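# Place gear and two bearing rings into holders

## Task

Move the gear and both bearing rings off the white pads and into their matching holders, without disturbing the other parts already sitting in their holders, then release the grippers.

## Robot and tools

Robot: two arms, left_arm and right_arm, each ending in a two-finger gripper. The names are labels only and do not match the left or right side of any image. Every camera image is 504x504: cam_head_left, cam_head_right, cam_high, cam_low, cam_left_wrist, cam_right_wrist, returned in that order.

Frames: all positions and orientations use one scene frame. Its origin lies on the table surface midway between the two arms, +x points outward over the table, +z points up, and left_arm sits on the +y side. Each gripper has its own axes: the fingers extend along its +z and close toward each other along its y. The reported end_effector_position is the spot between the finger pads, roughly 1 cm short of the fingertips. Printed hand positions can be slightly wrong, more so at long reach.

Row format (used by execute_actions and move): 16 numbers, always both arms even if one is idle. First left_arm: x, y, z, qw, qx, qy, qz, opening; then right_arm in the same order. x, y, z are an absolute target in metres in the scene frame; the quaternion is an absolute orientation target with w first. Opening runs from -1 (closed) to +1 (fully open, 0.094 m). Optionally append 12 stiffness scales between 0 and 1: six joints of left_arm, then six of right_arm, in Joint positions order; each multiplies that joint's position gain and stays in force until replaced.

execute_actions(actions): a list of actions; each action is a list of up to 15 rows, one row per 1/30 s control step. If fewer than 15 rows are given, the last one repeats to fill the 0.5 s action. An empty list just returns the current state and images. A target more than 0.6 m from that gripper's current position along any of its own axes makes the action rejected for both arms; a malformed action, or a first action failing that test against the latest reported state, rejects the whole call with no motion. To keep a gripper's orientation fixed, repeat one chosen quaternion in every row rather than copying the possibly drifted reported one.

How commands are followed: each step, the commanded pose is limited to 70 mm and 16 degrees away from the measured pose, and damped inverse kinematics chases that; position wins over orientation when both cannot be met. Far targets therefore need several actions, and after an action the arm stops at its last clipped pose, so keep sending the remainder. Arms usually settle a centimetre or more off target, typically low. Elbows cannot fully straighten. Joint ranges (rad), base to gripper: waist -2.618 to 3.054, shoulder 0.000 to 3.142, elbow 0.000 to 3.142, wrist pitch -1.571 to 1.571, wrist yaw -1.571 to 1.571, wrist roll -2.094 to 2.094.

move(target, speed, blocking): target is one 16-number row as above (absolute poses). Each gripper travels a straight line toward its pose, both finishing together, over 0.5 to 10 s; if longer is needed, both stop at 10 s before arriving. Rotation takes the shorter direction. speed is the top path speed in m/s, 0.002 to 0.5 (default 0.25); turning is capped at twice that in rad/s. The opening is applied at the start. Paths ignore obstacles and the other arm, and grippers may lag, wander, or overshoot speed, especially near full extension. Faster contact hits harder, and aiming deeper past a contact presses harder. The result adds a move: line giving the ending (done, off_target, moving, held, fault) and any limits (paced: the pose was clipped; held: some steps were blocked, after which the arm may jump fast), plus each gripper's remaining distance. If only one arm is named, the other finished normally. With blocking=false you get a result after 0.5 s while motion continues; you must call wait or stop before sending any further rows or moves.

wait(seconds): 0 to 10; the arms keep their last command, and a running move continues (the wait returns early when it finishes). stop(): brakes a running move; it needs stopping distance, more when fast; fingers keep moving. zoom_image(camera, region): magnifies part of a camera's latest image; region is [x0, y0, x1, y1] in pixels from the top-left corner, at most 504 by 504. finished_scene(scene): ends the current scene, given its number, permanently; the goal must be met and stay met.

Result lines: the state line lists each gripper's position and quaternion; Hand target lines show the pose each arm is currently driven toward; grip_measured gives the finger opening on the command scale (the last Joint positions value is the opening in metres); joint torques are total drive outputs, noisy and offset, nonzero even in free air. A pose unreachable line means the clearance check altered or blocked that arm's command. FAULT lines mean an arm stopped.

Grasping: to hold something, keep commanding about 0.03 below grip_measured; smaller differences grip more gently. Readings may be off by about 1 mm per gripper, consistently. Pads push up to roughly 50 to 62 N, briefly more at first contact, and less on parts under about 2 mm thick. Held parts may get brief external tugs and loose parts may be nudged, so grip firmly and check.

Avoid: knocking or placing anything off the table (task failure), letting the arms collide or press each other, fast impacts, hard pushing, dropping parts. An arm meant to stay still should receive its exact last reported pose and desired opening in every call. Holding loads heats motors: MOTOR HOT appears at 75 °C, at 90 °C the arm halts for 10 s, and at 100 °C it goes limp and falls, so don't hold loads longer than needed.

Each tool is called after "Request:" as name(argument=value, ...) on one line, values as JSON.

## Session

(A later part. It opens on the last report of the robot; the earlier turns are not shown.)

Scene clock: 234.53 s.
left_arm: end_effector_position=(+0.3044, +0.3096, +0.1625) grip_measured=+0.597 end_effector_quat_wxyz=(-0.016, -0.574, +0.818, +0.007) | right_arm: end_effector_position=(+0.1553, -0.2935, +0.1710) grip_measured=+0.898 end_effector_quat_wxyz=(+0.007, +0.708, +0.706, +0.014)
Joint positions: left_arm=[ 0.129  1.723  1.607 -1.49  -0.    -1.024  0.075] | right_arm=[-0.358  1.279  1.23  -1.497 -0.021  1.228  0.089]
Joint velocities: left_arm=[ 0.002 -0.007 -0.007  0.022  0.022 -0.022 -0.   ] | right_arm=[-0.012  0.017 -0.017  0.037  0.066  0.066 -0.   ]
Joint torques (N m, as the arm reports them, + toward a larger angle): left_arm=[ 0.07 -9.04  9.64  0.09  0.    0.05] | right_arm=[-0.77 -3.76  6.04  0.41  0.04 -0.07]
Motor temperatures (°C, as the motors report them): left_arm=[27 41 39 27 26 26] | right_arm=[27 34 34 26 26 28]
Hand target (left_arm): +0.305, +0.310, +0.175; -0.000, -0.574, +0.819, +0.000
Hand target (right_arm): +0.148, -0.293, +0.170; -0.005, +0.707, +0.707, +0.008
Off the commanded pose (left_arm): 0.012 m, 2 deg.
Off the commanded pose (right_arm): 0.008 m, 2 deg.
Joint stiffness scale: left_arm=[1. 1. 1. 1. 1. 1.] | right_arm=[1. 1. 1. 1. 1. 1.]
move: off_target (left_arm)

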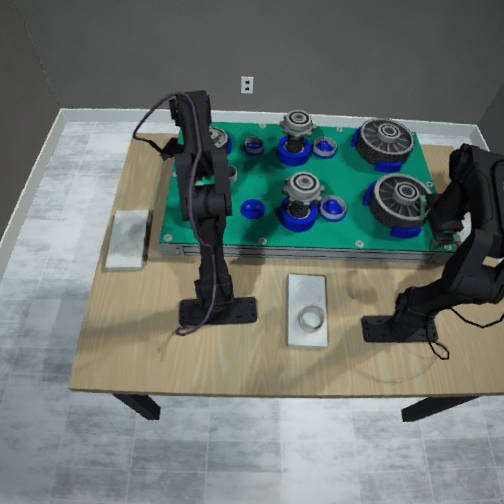

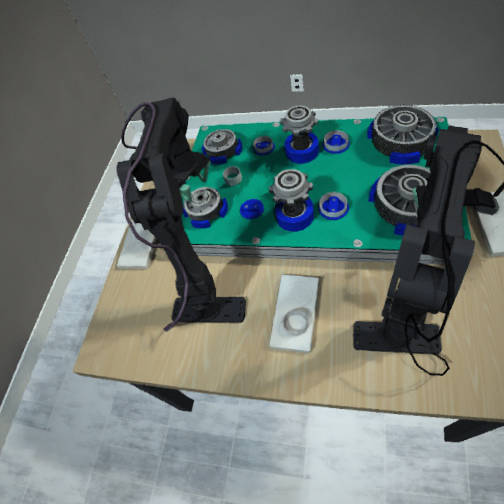

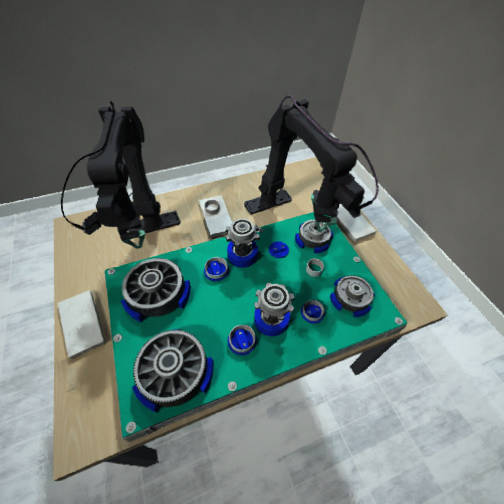

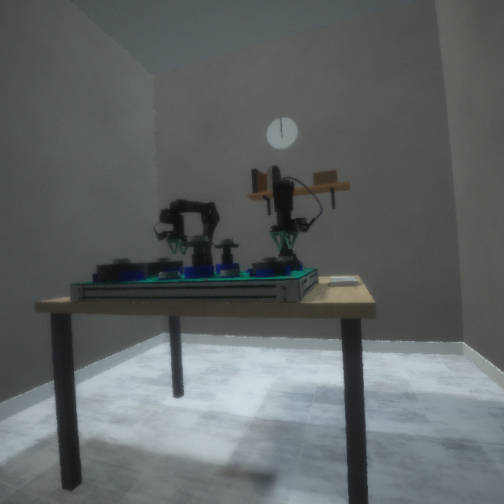

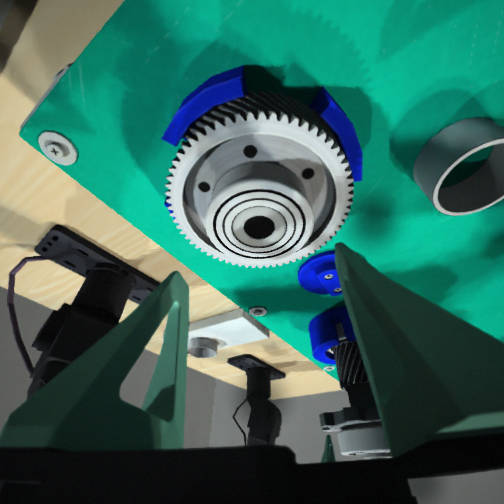

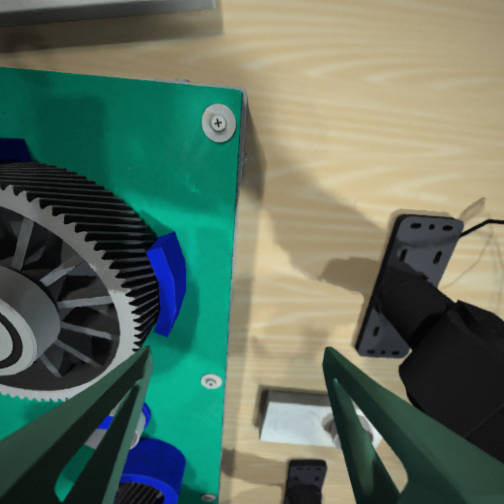

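Request:
move(target=[-0.01,0.0,0.13,0,0,1,0,0.9,0.15,-0.30,0.17,0,0.7071,0.7071,0,0.9], speed=0.25)

Scene clock: 238.60 s.
left_arm: end_effector_position=(-0.0115, -0.0059, +0.1284) grip_measured=+0.897 end_effector_quat_wxyz=(-0.007, +0.001, +1.000, -0.005) | right_arm: end_effector_position=(+0.1542, -0.2967, +0.1710) grip_measured=+0.898 end_effector_quat_wxyz=(+0.008, +0.707, +0.707, +0.012)
Joint positions: left_arm=[-1.718  1.498  1.238 -1.3    0.013 -1.646  0.089] | right_arm=[-0.371  1.279  1.23  -1.497 -0.015  1.213  0.089]
Joint velocities: left_arm=[ 0.007 -0.007 -0.007  0.022  0.007 -0.007 -0.001] | right_arm=[-0.007  0.002 -0.022  0.022 -0.022 -0.037  0.001]
Joint torques (N m, as the arm reports them, + toward a larger angle): left_arm=[-0.3  -4.14  9.82  0.3  -0.21 -0.04] | right_arm=[-0.76 -2.78  6.98  0.45  0.15 -0.1 ]
Motor temperatures (°C, as the motors report them): left_arm=[27 40 39 27 26 26] | right_arm=[27 34 34 26 26 28]
Hand target (left_arm): -0.010, -0.012, +0.131; +0.003, -0.000, +1.000, -0.011
Hand target (right_arm): +0.150, -0.300, +0.170; -0.000, +0.707, +0.707, +0.001
Off the commanded pose (left_arm): 0.006 m, 1 deg.
Off the commanded pose (right_arm): 0.005 m, 2 deg.
Joint stiffness scale: left_arm=[1. 1. 1. 1. 1. 1.] | right_arm=[1. 1. 1. 1. 1. 1.]
move: done

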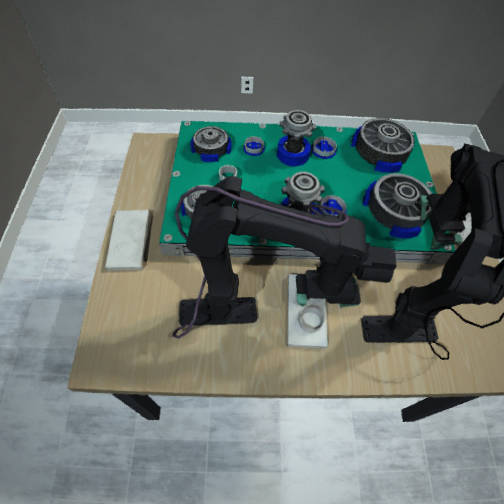

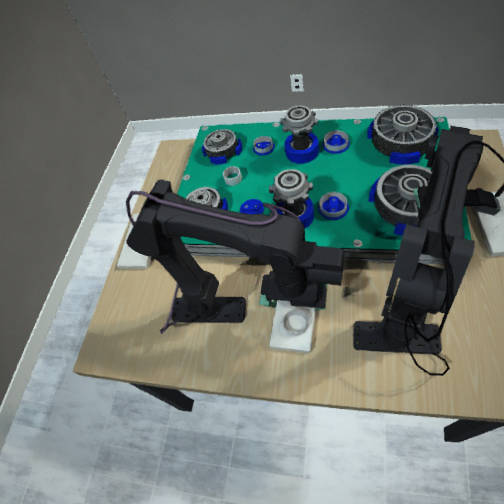

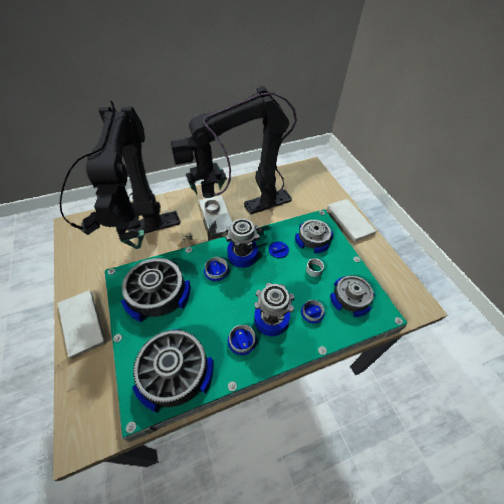

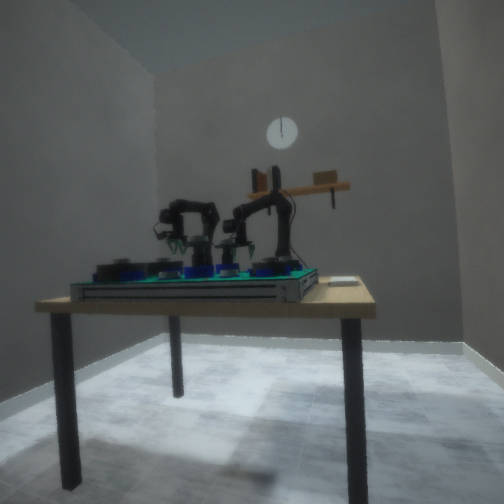

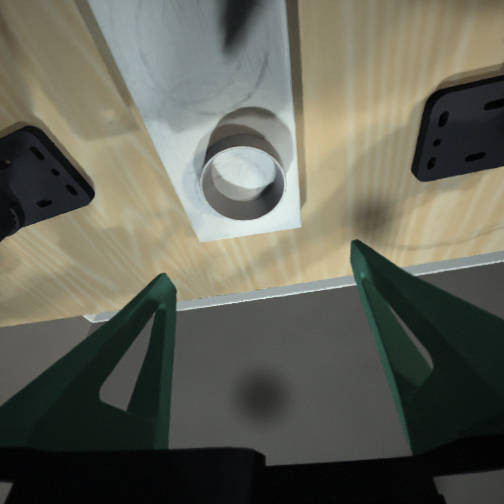

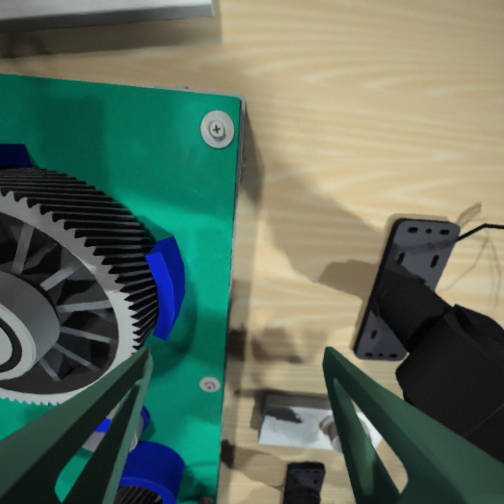

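Request:
move(target=[0.001,0.0,0.07,0,0,1,0,0.9,0.15,-0.30,0.17,0,0.7071,0.7071,0,0.9], speed=0.1)

Scene clock: 244.97 s.
left_arm: end_effector_position=(-0.0038, -0.0015, +0.0761) grip_measured=+0.897 end_effector_quat_wxyz=(-0.007, +0.001, +1.000, -0.008) | right_arm: end_effector_position=(+0.1542, -0.2968, +0.1710) grip_measured=+0.898 end_effector_quat_wxyz=(+0.008, +0.707, +0.707, +0.012)
Joint positions: left_arm=[-1.689  1.498  1.028 -1.084  0.012 -1.616  0.089] | right_arm=[-0.371  1.279  1.23  -1.497 -0.014  1.212  0.089]
Joint velocities: left_arm=[-0.002 -0.012 -0.002 -0.022  0.037 -0.007 -0.001] | right_arm=[-0.007 -0.027 -0.017 -0.037  0.037 -0.022  0.001]
Joint torques (N m, as the arm reports them, + toward a larger angle): left_arm=[ 0.68 -3.97  6.31  0.35 -0.12  0.11] | right_arm=[-0.78 -2.78  6.99  0.45  0.16 -0.09]
Motor temperatures (°C, as the motors report them): left_arm=[27 38 40 27 26 26] | right_arm=[27 33 34 26 26 28]
Hand target (left_arm): +0.001, +0.000, +0.070; -0.000, -0.000, +1.000, +0.000
Hand target (right_arm): +0.150, -0.300, +0.170; -0.000, +0.707, +0.707, +0.000
Off the commanded pose (left_arm): 0.008 m, 1 deg.
Off the commanded pose (right_arm): 0.005 m, 2 deg.
Joint stiffness scale: left_arm=[1. 1. 1. 1. 1. 1.] | right_arm=[1. 1. 1. 1. 1. 1.]
move: done

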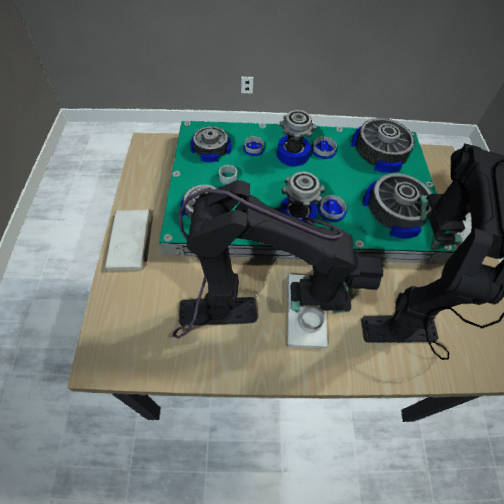

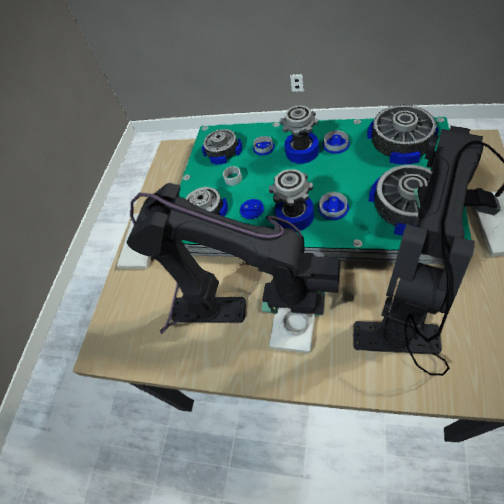

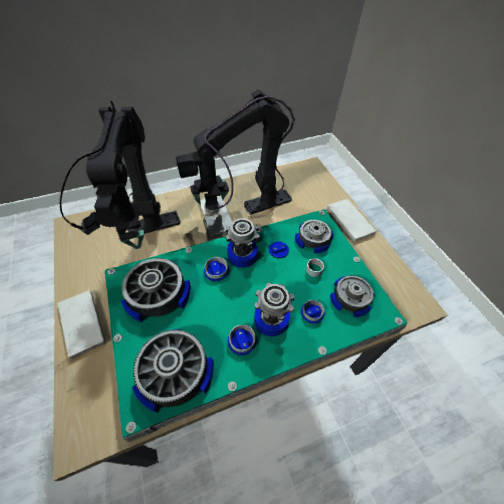

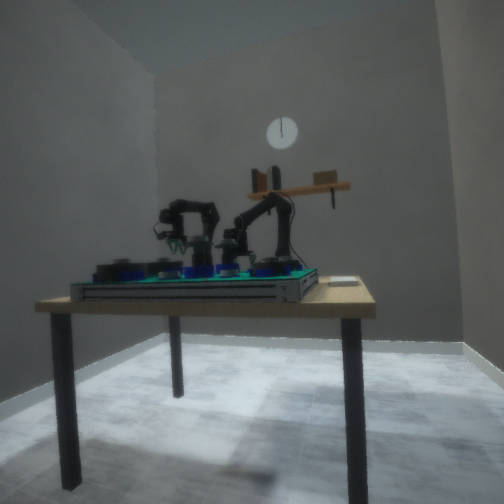

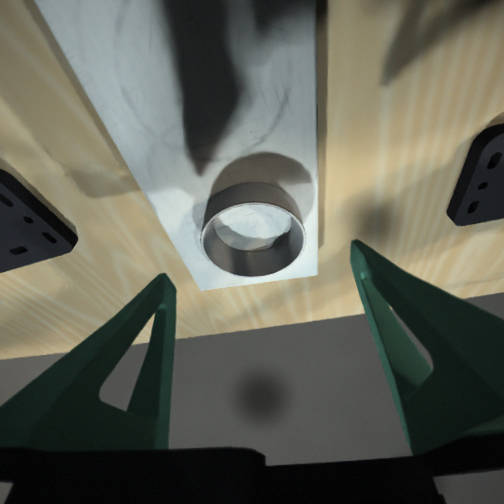

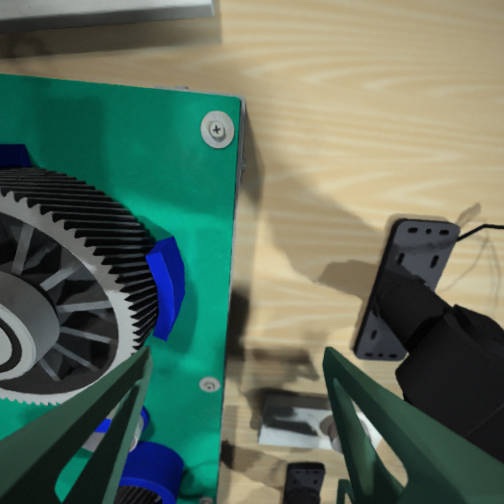

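Request:
execute_actions(actions=[[[0.001,0.0,0.05,0,0,1,0,0.9,0.15,-0.30,0.17,0,0.7071,0.7071,0,0.9]],[[0.001,0.0,0.035,0,0,1,0,0.9,0.15,-0.30,0.17,0,0.7071,0.7071,0,0.9]],[[0.001,0.0,0.034,0,0,1,0,0.9,0.15,-0.30,0.17,0,0.7071,0.7071,0,0.9]]])

Scene clock: 249.23 s.
left_arm: end_effector_position=(-0.0039, -0.0034, +0.0409) grip_measured=+0.897 end_effector_quat_wxyz=(-0.007, +0.002, +1.000, -0.011) | right_arm: end_effector_position=(+0.1542, -0.2968, +0.1710) grip_measured=+0.898 end_effector_quat_wxyz=(+0.008, +0.707, +0.707, +0.012)
Joint positions: left_arm=[-1.689  1.544  0.925 -0.93   0.012 -1.615  0.089] | right_arm=[-0.371  1.279  1.23  -1.497 -0.014  1.212  0.089]
Joint velocities: left_arm=[-0.032  0.007  0.002  0.066 -0.007 -0.037 -0.001] | right_arm=[ 0.002 -0.012  0.007 -0.007 -0.095 -0.051  0.   ]
Joint torques (N m, as the arm reports them, + toward a larger angle): left_arm=[ 0.81 -3.97  5.99  0.4  -0.14  0.1 ] | right_arm=[-0.81 -2.77  6.98  0.45  0.15 -0.09]
Motor temperatures (°C, as the motors report them): left_arm=[27 38 39 27 26 26] | right_arm=[27 33 34 26 26 28]
Hand target (left_arm): +0.001, +0.000, +0.034; -0.000, +0.000, +1.000, +0.000
Hand target (right_arm): +0.150, -0.300, +0.170; -0.000, +0.707, +0.707, +0.000
Off the commanded pose (left_arm): 0.009 m, 1 deg.
Off the commanded pose (right_arm): 0.005 m, 2 deg.
Joint stiffness scale: left_arm=[1. 1. 1. 1. 1. 1.] | right_arm=[1. 1. 1. 1. 1. 1.]

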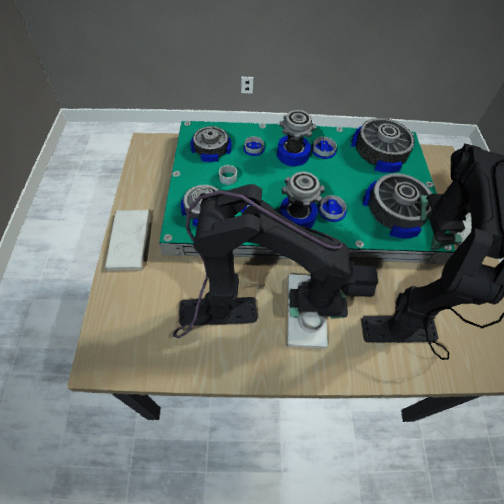

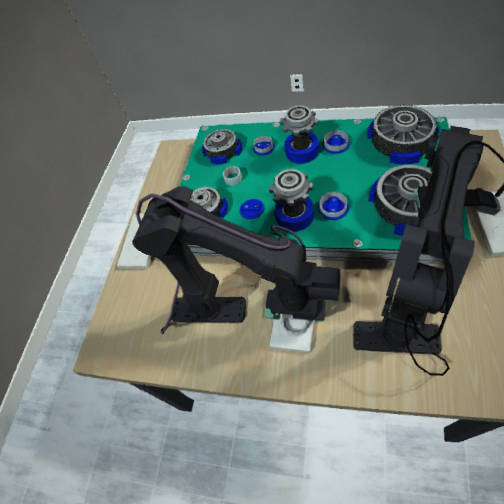

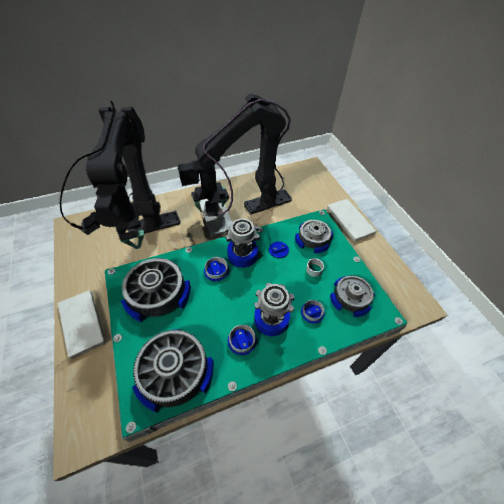

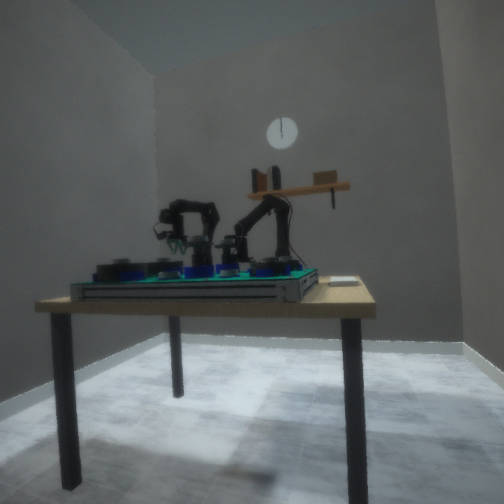

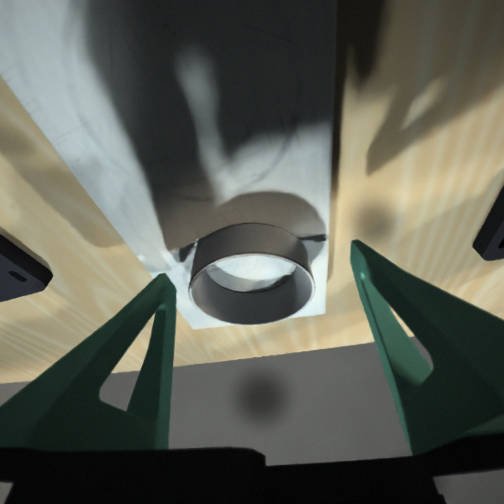

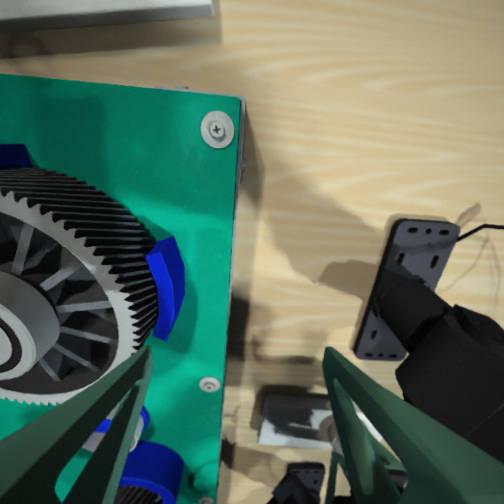

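Request:
execute_actions(actions=[])

Scene clock: 257.87 s.
left_arm: end_effector_position=(-0.0039, -0.0035, +0.0409) grip_measured=+0.897 end_effector_quat_wxyz=(-0.007, +0.002, +1.000, -0.011) | right_arm: end_effector_position=(+0.1542, -0.2968, +0.1710) grip_measured=+0.898 end_effector_quat_wxyz=(+0.008, +0.707, +0.707, +0.012)
Joint positions: left_arm=[-1.689  1.544  0.925 -0.93   0.012 -1.615  0.089] | right_arm=[-0.371  1.279  1.23  -1.497 -0.014  1.212  0.089]
Joint velocities: left_arm=[ 0.007 -0.002 -0.012 -0.022  0.007  0.007  0.001] | right_arm=[ 0.007 -0.022 -0.007 -0.022  0.007 -0.037 -0.001]
Joint torques (N m, as the arm reports them, + toward a larger angle): left_arm=[ 0.78 -3.9   5.96  0.37 -0.12  0.1 ] | right_arm=[-0.79 -2.78  6.98  0.45  0.15 -0.1 ]
Motor temperatures (°C, as the motors report them): left_arm=[27 37 39 27 26 26] | right_arm=[27 33 34 25 26 28]
Hand target (left_arm): +0.001, +0.000, +0.034; -0.000, +0.000, +1.000, +0.000
Hand target (right_arm): +0.150, -0.300, +0.170; -0.000, +0.707, +0.707, +0.000
Off the commanded pose (left_arm): 0.009 m, 1 deg.
Off the commanded pose (right_arm): 0.005 m, 2 deg.
Joint stiffness scale: left_arm=[1. 1. 1. 1. 1. 1.] | right_arm=[1. 1. 1. 1. 1. 1.]

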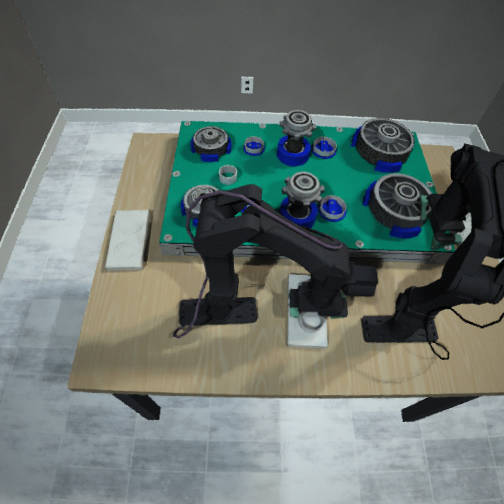

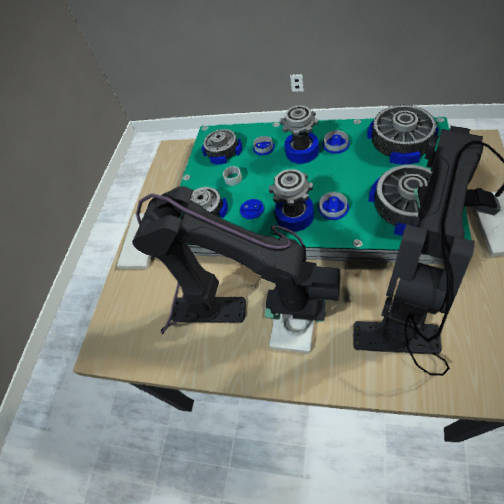

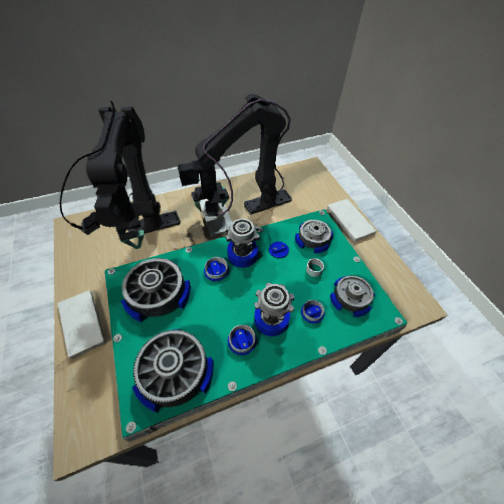

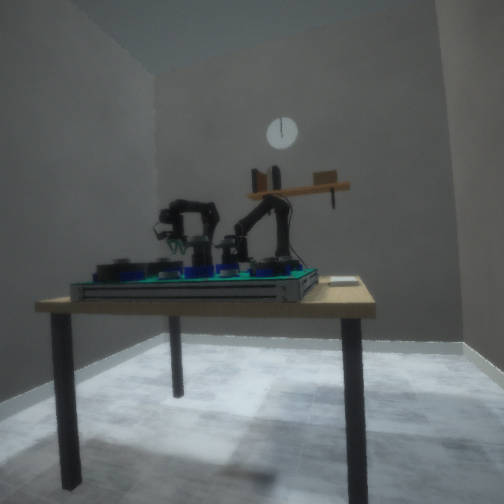

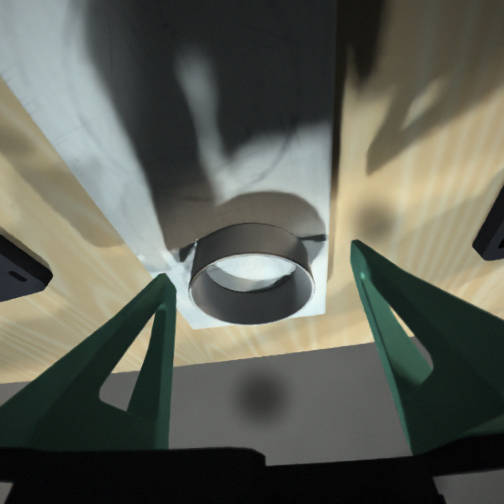

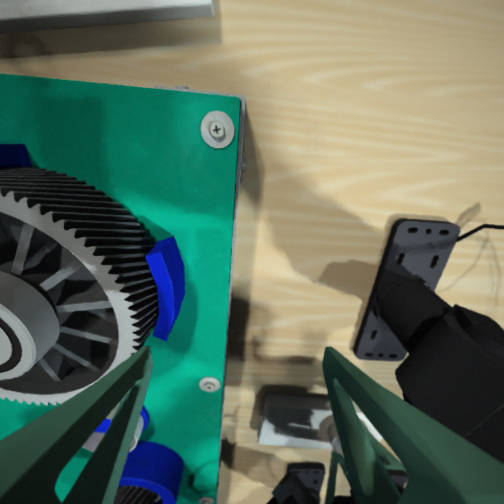

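Request:
execute_actions(actions=[[[0.001,0.0,0.034,0,0,1,0,0.5,0.15,-0.30,0.17,0,0.7071,0.7071,0,0.9]],[[0.001,0.0,0.034,0,0,1,0,0.3,0.15,-0.30,0.17,0,0.7071,0.7071,0,0.9]]])

Scene clock: 262.03 s.
left_arm: end_effector_position=(-0.0040, -0.0042, +0.0409) grip_measured=+0.304 end_effector_quat_wxyz=(-0.007, +0.002, +1.000, -0.012) | right_arm: end_effector_position=(+0.1542, -0.2968, +0.1710) grip_measured=+0.898 end_effector_quat_wxyz=(+0.008, +0.707, +0.707, +0.012)
Joint positions: left_arm=[-1.689  1.544  0.925 -0.927  0.012 -1.614  0.061] | right_arm=[-0.371  1.279  1.23  -1.497 -0.014  1.212  0.089]
Joint velocities: left_arm=[ 0.017  0.007 -0.007  0.051 -0.007 -0.037 -0.   ] | right_arm=[-0.002 -0.027 -0.012 -0.007 -0.066 -0.095 -0.   ]
Joint torques (N m, as the arm reports them, + toward a larger angle): left_arm=[ 0.73 -4.05  5.92  0.35 -0.16  0.1 ] | right_arm=[-0.79 -2.78  6.99  0.45  0.15 -0.09]
Motor temperatures (°C, as the motors report them): left_arm=[27 36 39 27 26 26] | right_arm=[27 33 34 25 26 28]
Hand target (left_arm): +0.001, +0.000, +0.034; -0.000, +0.000, +1.000, +0.000
Hand target (right_arm): +0.150, -0.300, +0.170; -0.000, +0.707, +0.707, +0.000
Off the commanded pose (left_arm): 0.010 m, 2 deg.
Off the commanded pose (right_arm): 0.005 m, 2 deg.
Joint stiffness scale: left_arm=[1. 1. 1. 1. 1. 1.] | right_arm=[1. 1. 1. 1. 1. 1.]

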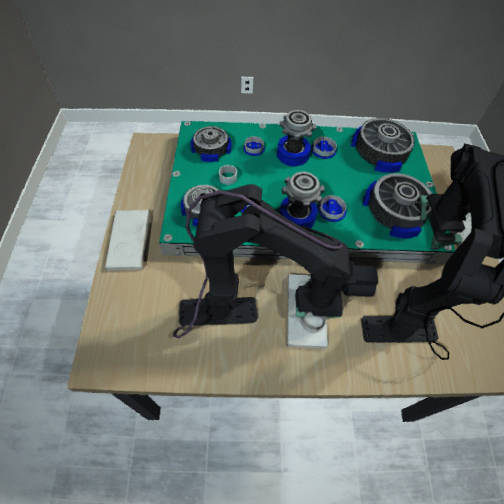

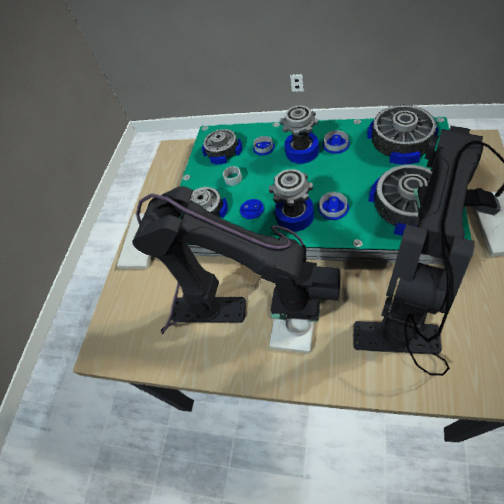

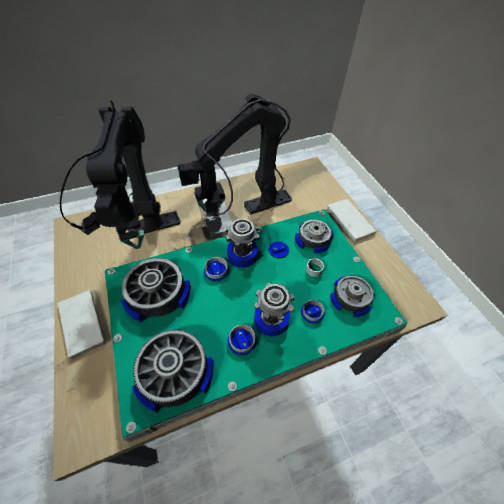

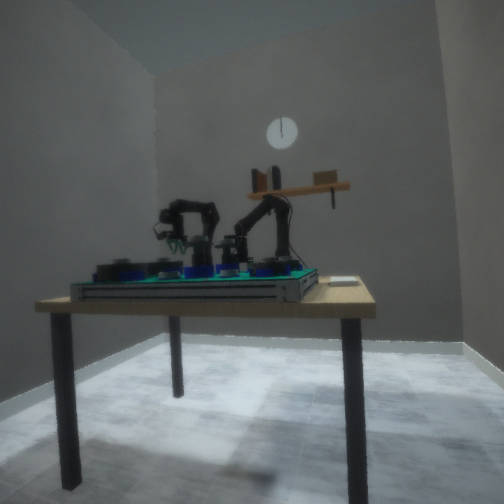

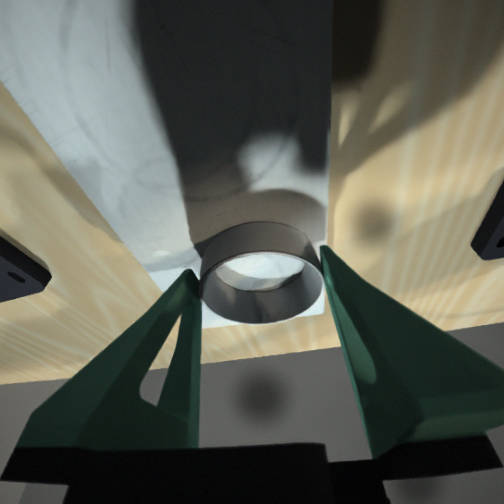

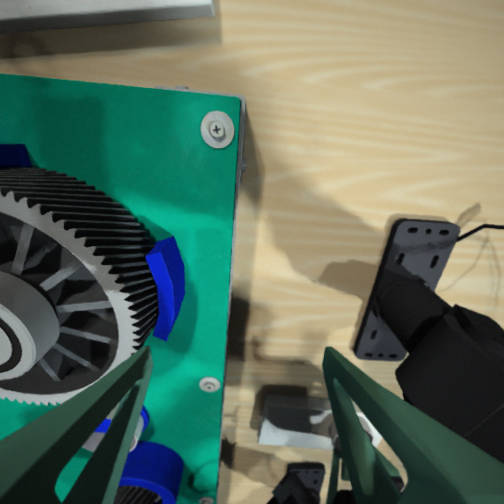

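Request:
execute_actions(actions=[[[0.001,0.0,0.034,0,0,1,0,0.25,0.15,-0.30,0.17,0,0.7071,0.7071,0,0.9]]])

Scene clock: 264.40 s.
left_arm: end_effector_position=(-0.0040, -0.0042, +0.0409) grip_measured=+0.266 end_effector_quat_wxyz=(-0.007, +0.002, +1.000, -0.012) | right_arm: end_effector_position=(+0.1542, -0.2968, +0.1710) grip_measured=+0.898 end_effector_quat_wxyz=(+0.008, +0.707, +0.707, +0.012)
Joint positions: left_arm=[-1.689  1.544  0.925 -0.927  0.012 -1.614  0.059] | right_arm=[-0.371  1.279  1.23  -1.497 -0.014  1.212  0.089]
Joint velocities: left_arm=[-0.007 -0.007 -0.012 -0.037  0.007 -0.037 -0.001] | right_arm=[ 0.007  0.017 -0.002 -0.022  0.051  0.037  0.001]
Joint torques (N m, as the arm reports them, + toward a larger angle): left_arm=[ 0.65 -3.92  5.86  0.36 -0.15  0.08] | right_arm=[-0.8  -2.77  6.97  0.45  0.15 -0.1 ]
Motor temperatures (°C, as the motors report them): left_arm=[27 36 39 27 26 26] | right_arm=[27 33 34 25 26 28]
Hand target (left_arm): +0.001, +0.000, +0.034; -0.000, +0.000, +1.000, +0.000
Hand target (right_arm): +0.150, -0.300, +0.170; -0.000, +0.707, +0.707, +0.000
Off the commanded pose (left_arm): 0.010 m, 2 deg.
Off the commanded pose (right_arm): 0.005 m, 2 deg.
Joint stiffness scale: left_arm=[1. 1. 1. 1. 1. 1.] | right_arm=[1. 1. 1. 1. 1. 1.]

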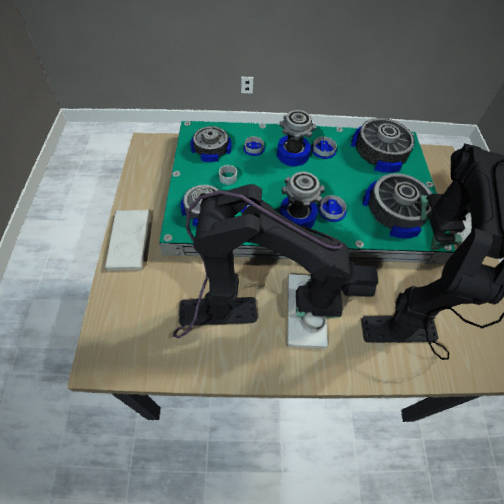

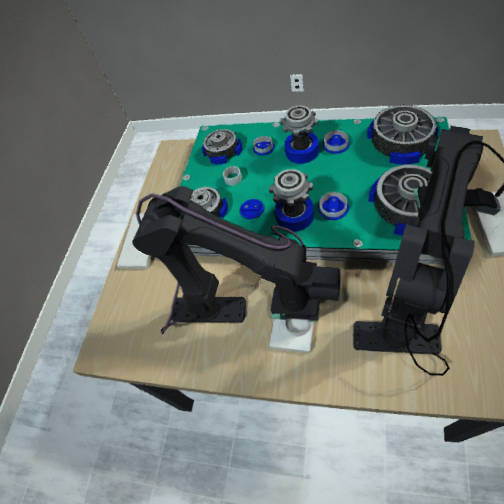

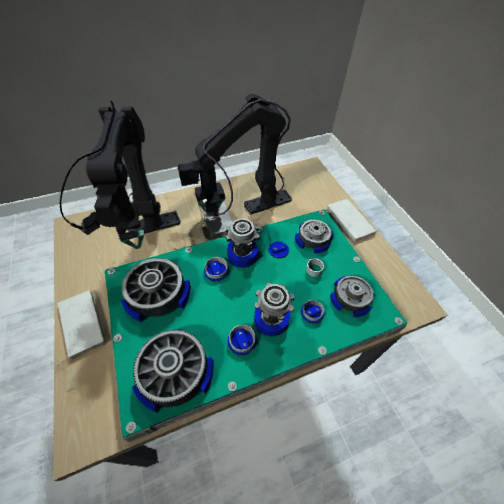

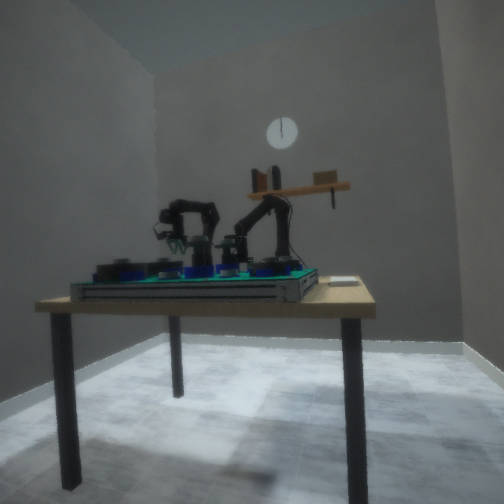

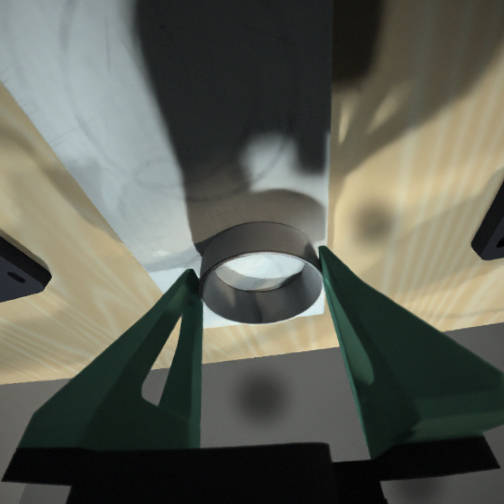

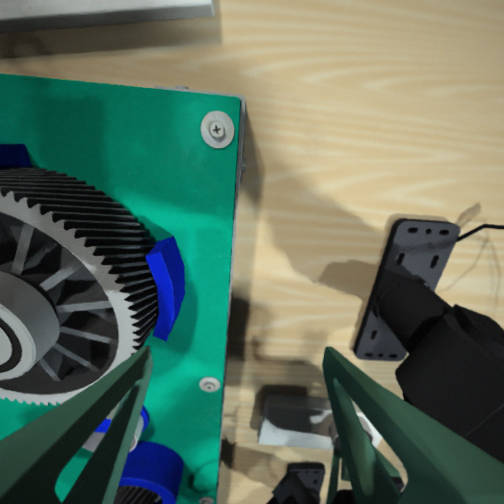

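Request:
execute_actions(actions=[[[0.001,0.0,0.034,0,0,1,0,0.225,0.15,-0.30,0.17,0,0.7071,0.7071,0,0.9]]])

Request:
move(target=[0.0,0.0,0.17,0,0,1,0,0.225,0.15,-0.30,0.17,0,0.7071,0.7071,0,0.9], speed=0.08)

Scene clock: 267.50 s.
left_arm: end_effector_position=(-0.0040, -0.0042, +0.0409) grip_measured=+0.254 end_effector_quat_wxyz=(-0.007, +0.002, +1.000, -0.012) | right_arm: end_effector_position=(+0.1542, -0.2968, +0.1710) grip_measured=+0.898 end_effector_quat_wxyz=(+0.008, +0.707, +0.707, +0.012)
Joint positions: left_arm=[-1.689  1.544  0.925 -0.927  0.012 -1.614  0.059] | right_arm=[-0.371  1.279  1.23  -1.497 -0.014  1.212  0.089]
Joint velocities: left_arm=[ 0.012 -0.002 -0.032 -0.022 -0.037 -0.007 -0.   ] | right_arm=[-0.017  0.002  0.007  0.051 -0.007 -0.022  0.   ]
Joint torques (N m, as the arm reports them, + toward a larger angle): left_arm=[ 0.63 -3.99  5.81  0.35 -0.15  0.08] | right_arm=[-0.79 -2.77  6.98  0.45  0.15 -0.09]
Motor temperatures (°C, as the motors report them): left_arm=[27 36 38 27 26 26] | right_arm=[27 33 34 25 26 28]
Hand target (left_arm): +0.001, +0.000, +0.034; -0.000, +0.000, +1.000, +0.000
Hand target (right_arm): +0.150, -0.300, +0.170; -0.000, +0.707, +0.707, +0.000
Off the commanded pose (left_arm): 0.010 m, 2 deg.
Off the commanded pose (right_arm): 0.005 m, 2 deg.
Joint stiffness scale: left_arm=[1. 1. 1. 1. 1. 1.] | right_arm=[1. 1. 1. 1. 1. 1.]

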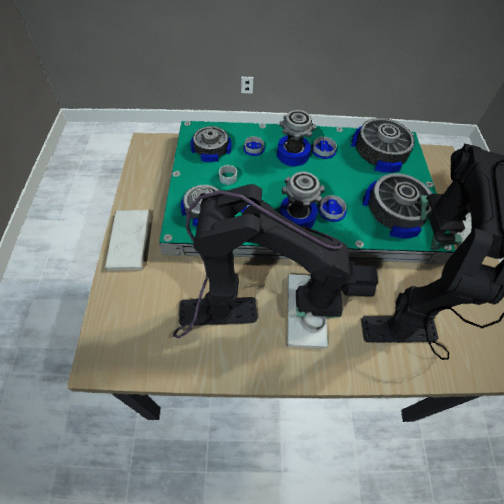

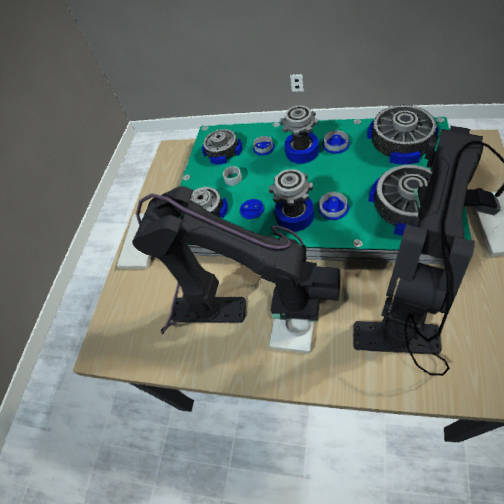

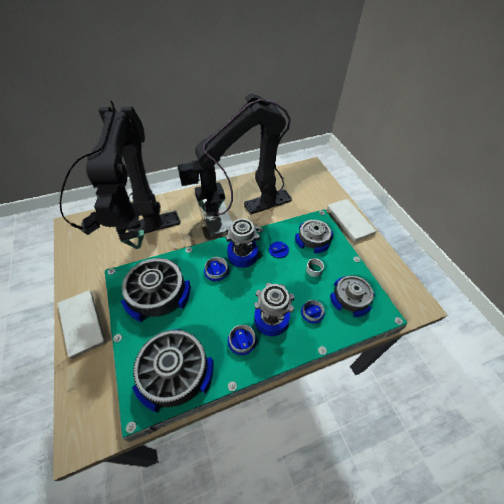

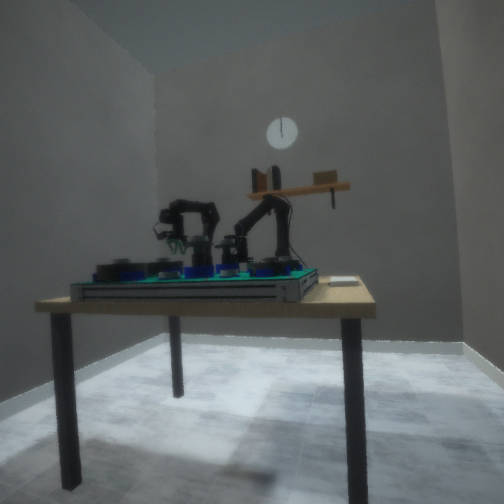

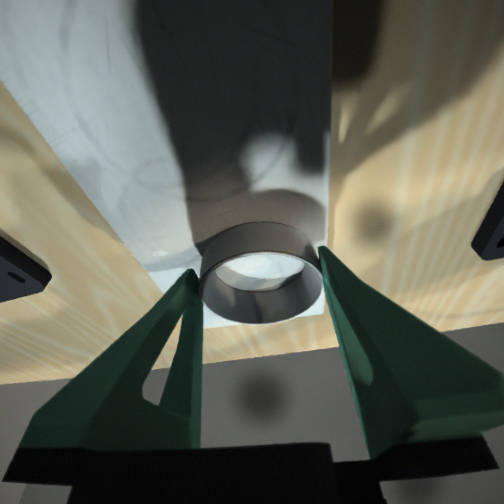

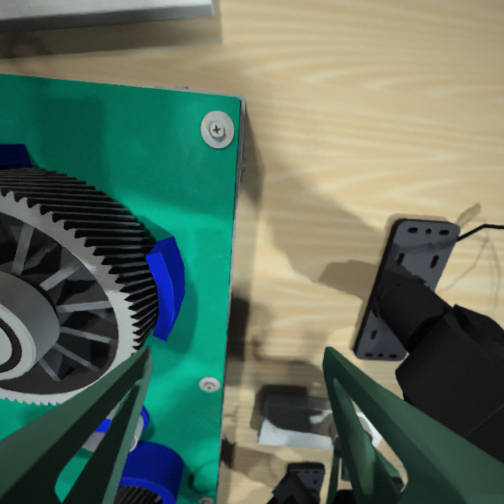

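Scene clock: 269.67 s.
left_arm: end_effector_position=(-0.0038, -0.0004, +0.1597) grip_measured=+0.254 end_effector_quat_wxyz=(-0.006, +0.002, +1.000, +0.011) | right_arm: end_effector_position=(+0.1542, -0.2968, +0.1710) grip_measured=+0.898 end_effector_quat_wxyz=(+0.008, +0.707, +0.707, +0.012)
Joint positions: left_arm=[-1.689  1.511  1.373 -1.456  0.013 -1.614  0.059] | right_arm=[-0.371  1.279  1.23  -1.497 -0.014  1.212  0.089]
Joint velocities: left_arm=[-0.012  0.007  0.022  0.037  0.066 -0.081  0.001] | right_arm=[ 0.017 -0.002 -0.002  0.037  0.007 -0.007  0.002]
Joint torques (N m, as the arm reports them, + toward a larger angle): left_arm=[ 0.41 -6.53  9.77  0.07 -0.14  0.08] | right_arm=[-0.79 -2.79  6.98  0.45  0.15 -0.1 ]
Motor temperatures (°C, as the motors report them): left_arm=[27 37 39 27 26 26] | right_arm=[27 33 34 25 26 28]
Hand target (left_arm): -0.000, +0.000, +0.170; +0.000, +0.000, +1.000, +0.000
Hand target (right_arm): +0.150, -0.300, +0.170; -0.000, +0.707, +0.707, +0.000
Off the commanded pose (left_arm): 0.011 m, 1 deg.
Off the commanded pose (right_arm): 0.005 m, 2 deg.
Joint stiffness scale: left_arm=[1. 1. 1. 1. 1. 1.] | right_arm=[1. 1. 1. 1. 1. 1.]
move: off_target (left_arm)

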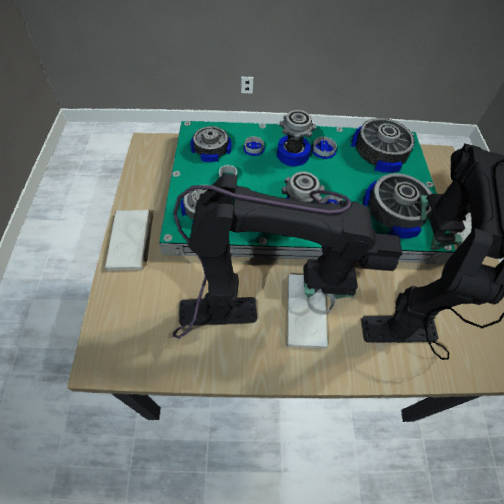

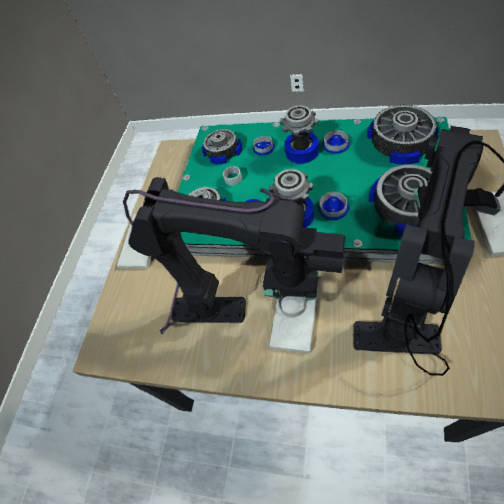

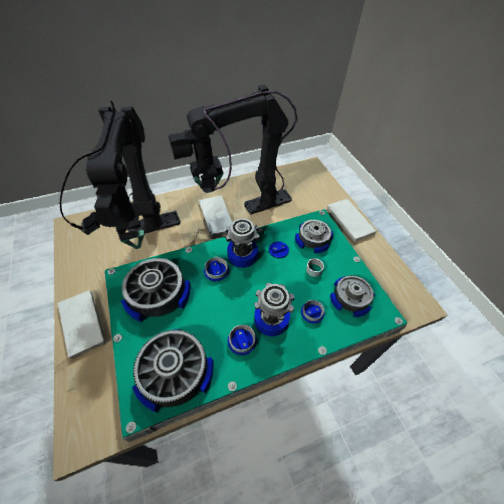

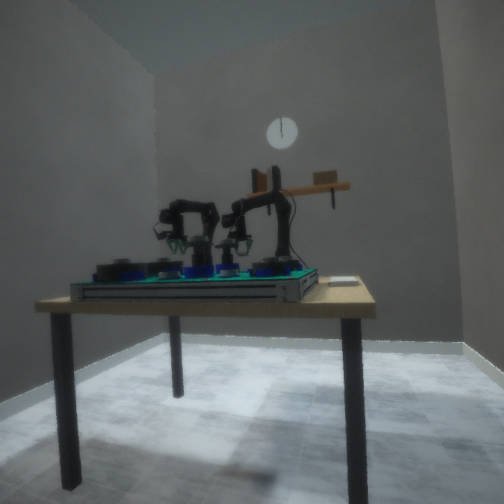

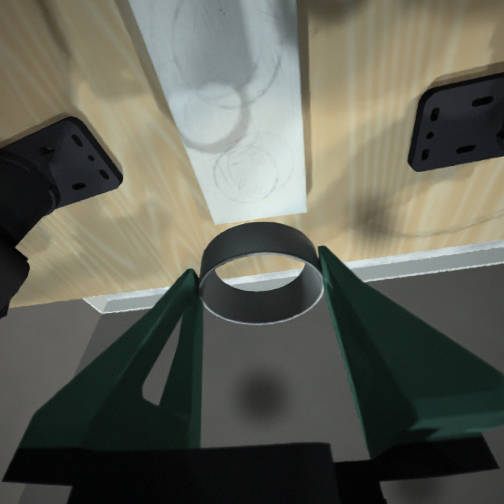

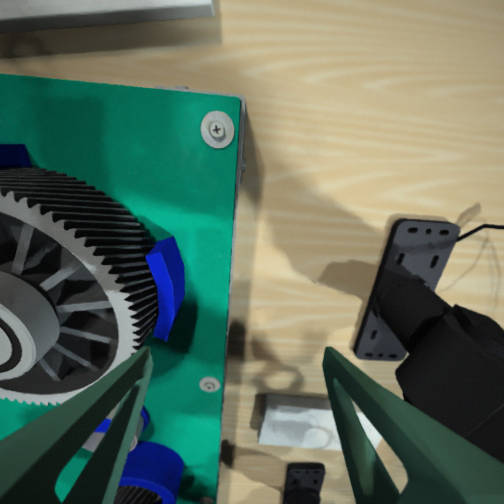

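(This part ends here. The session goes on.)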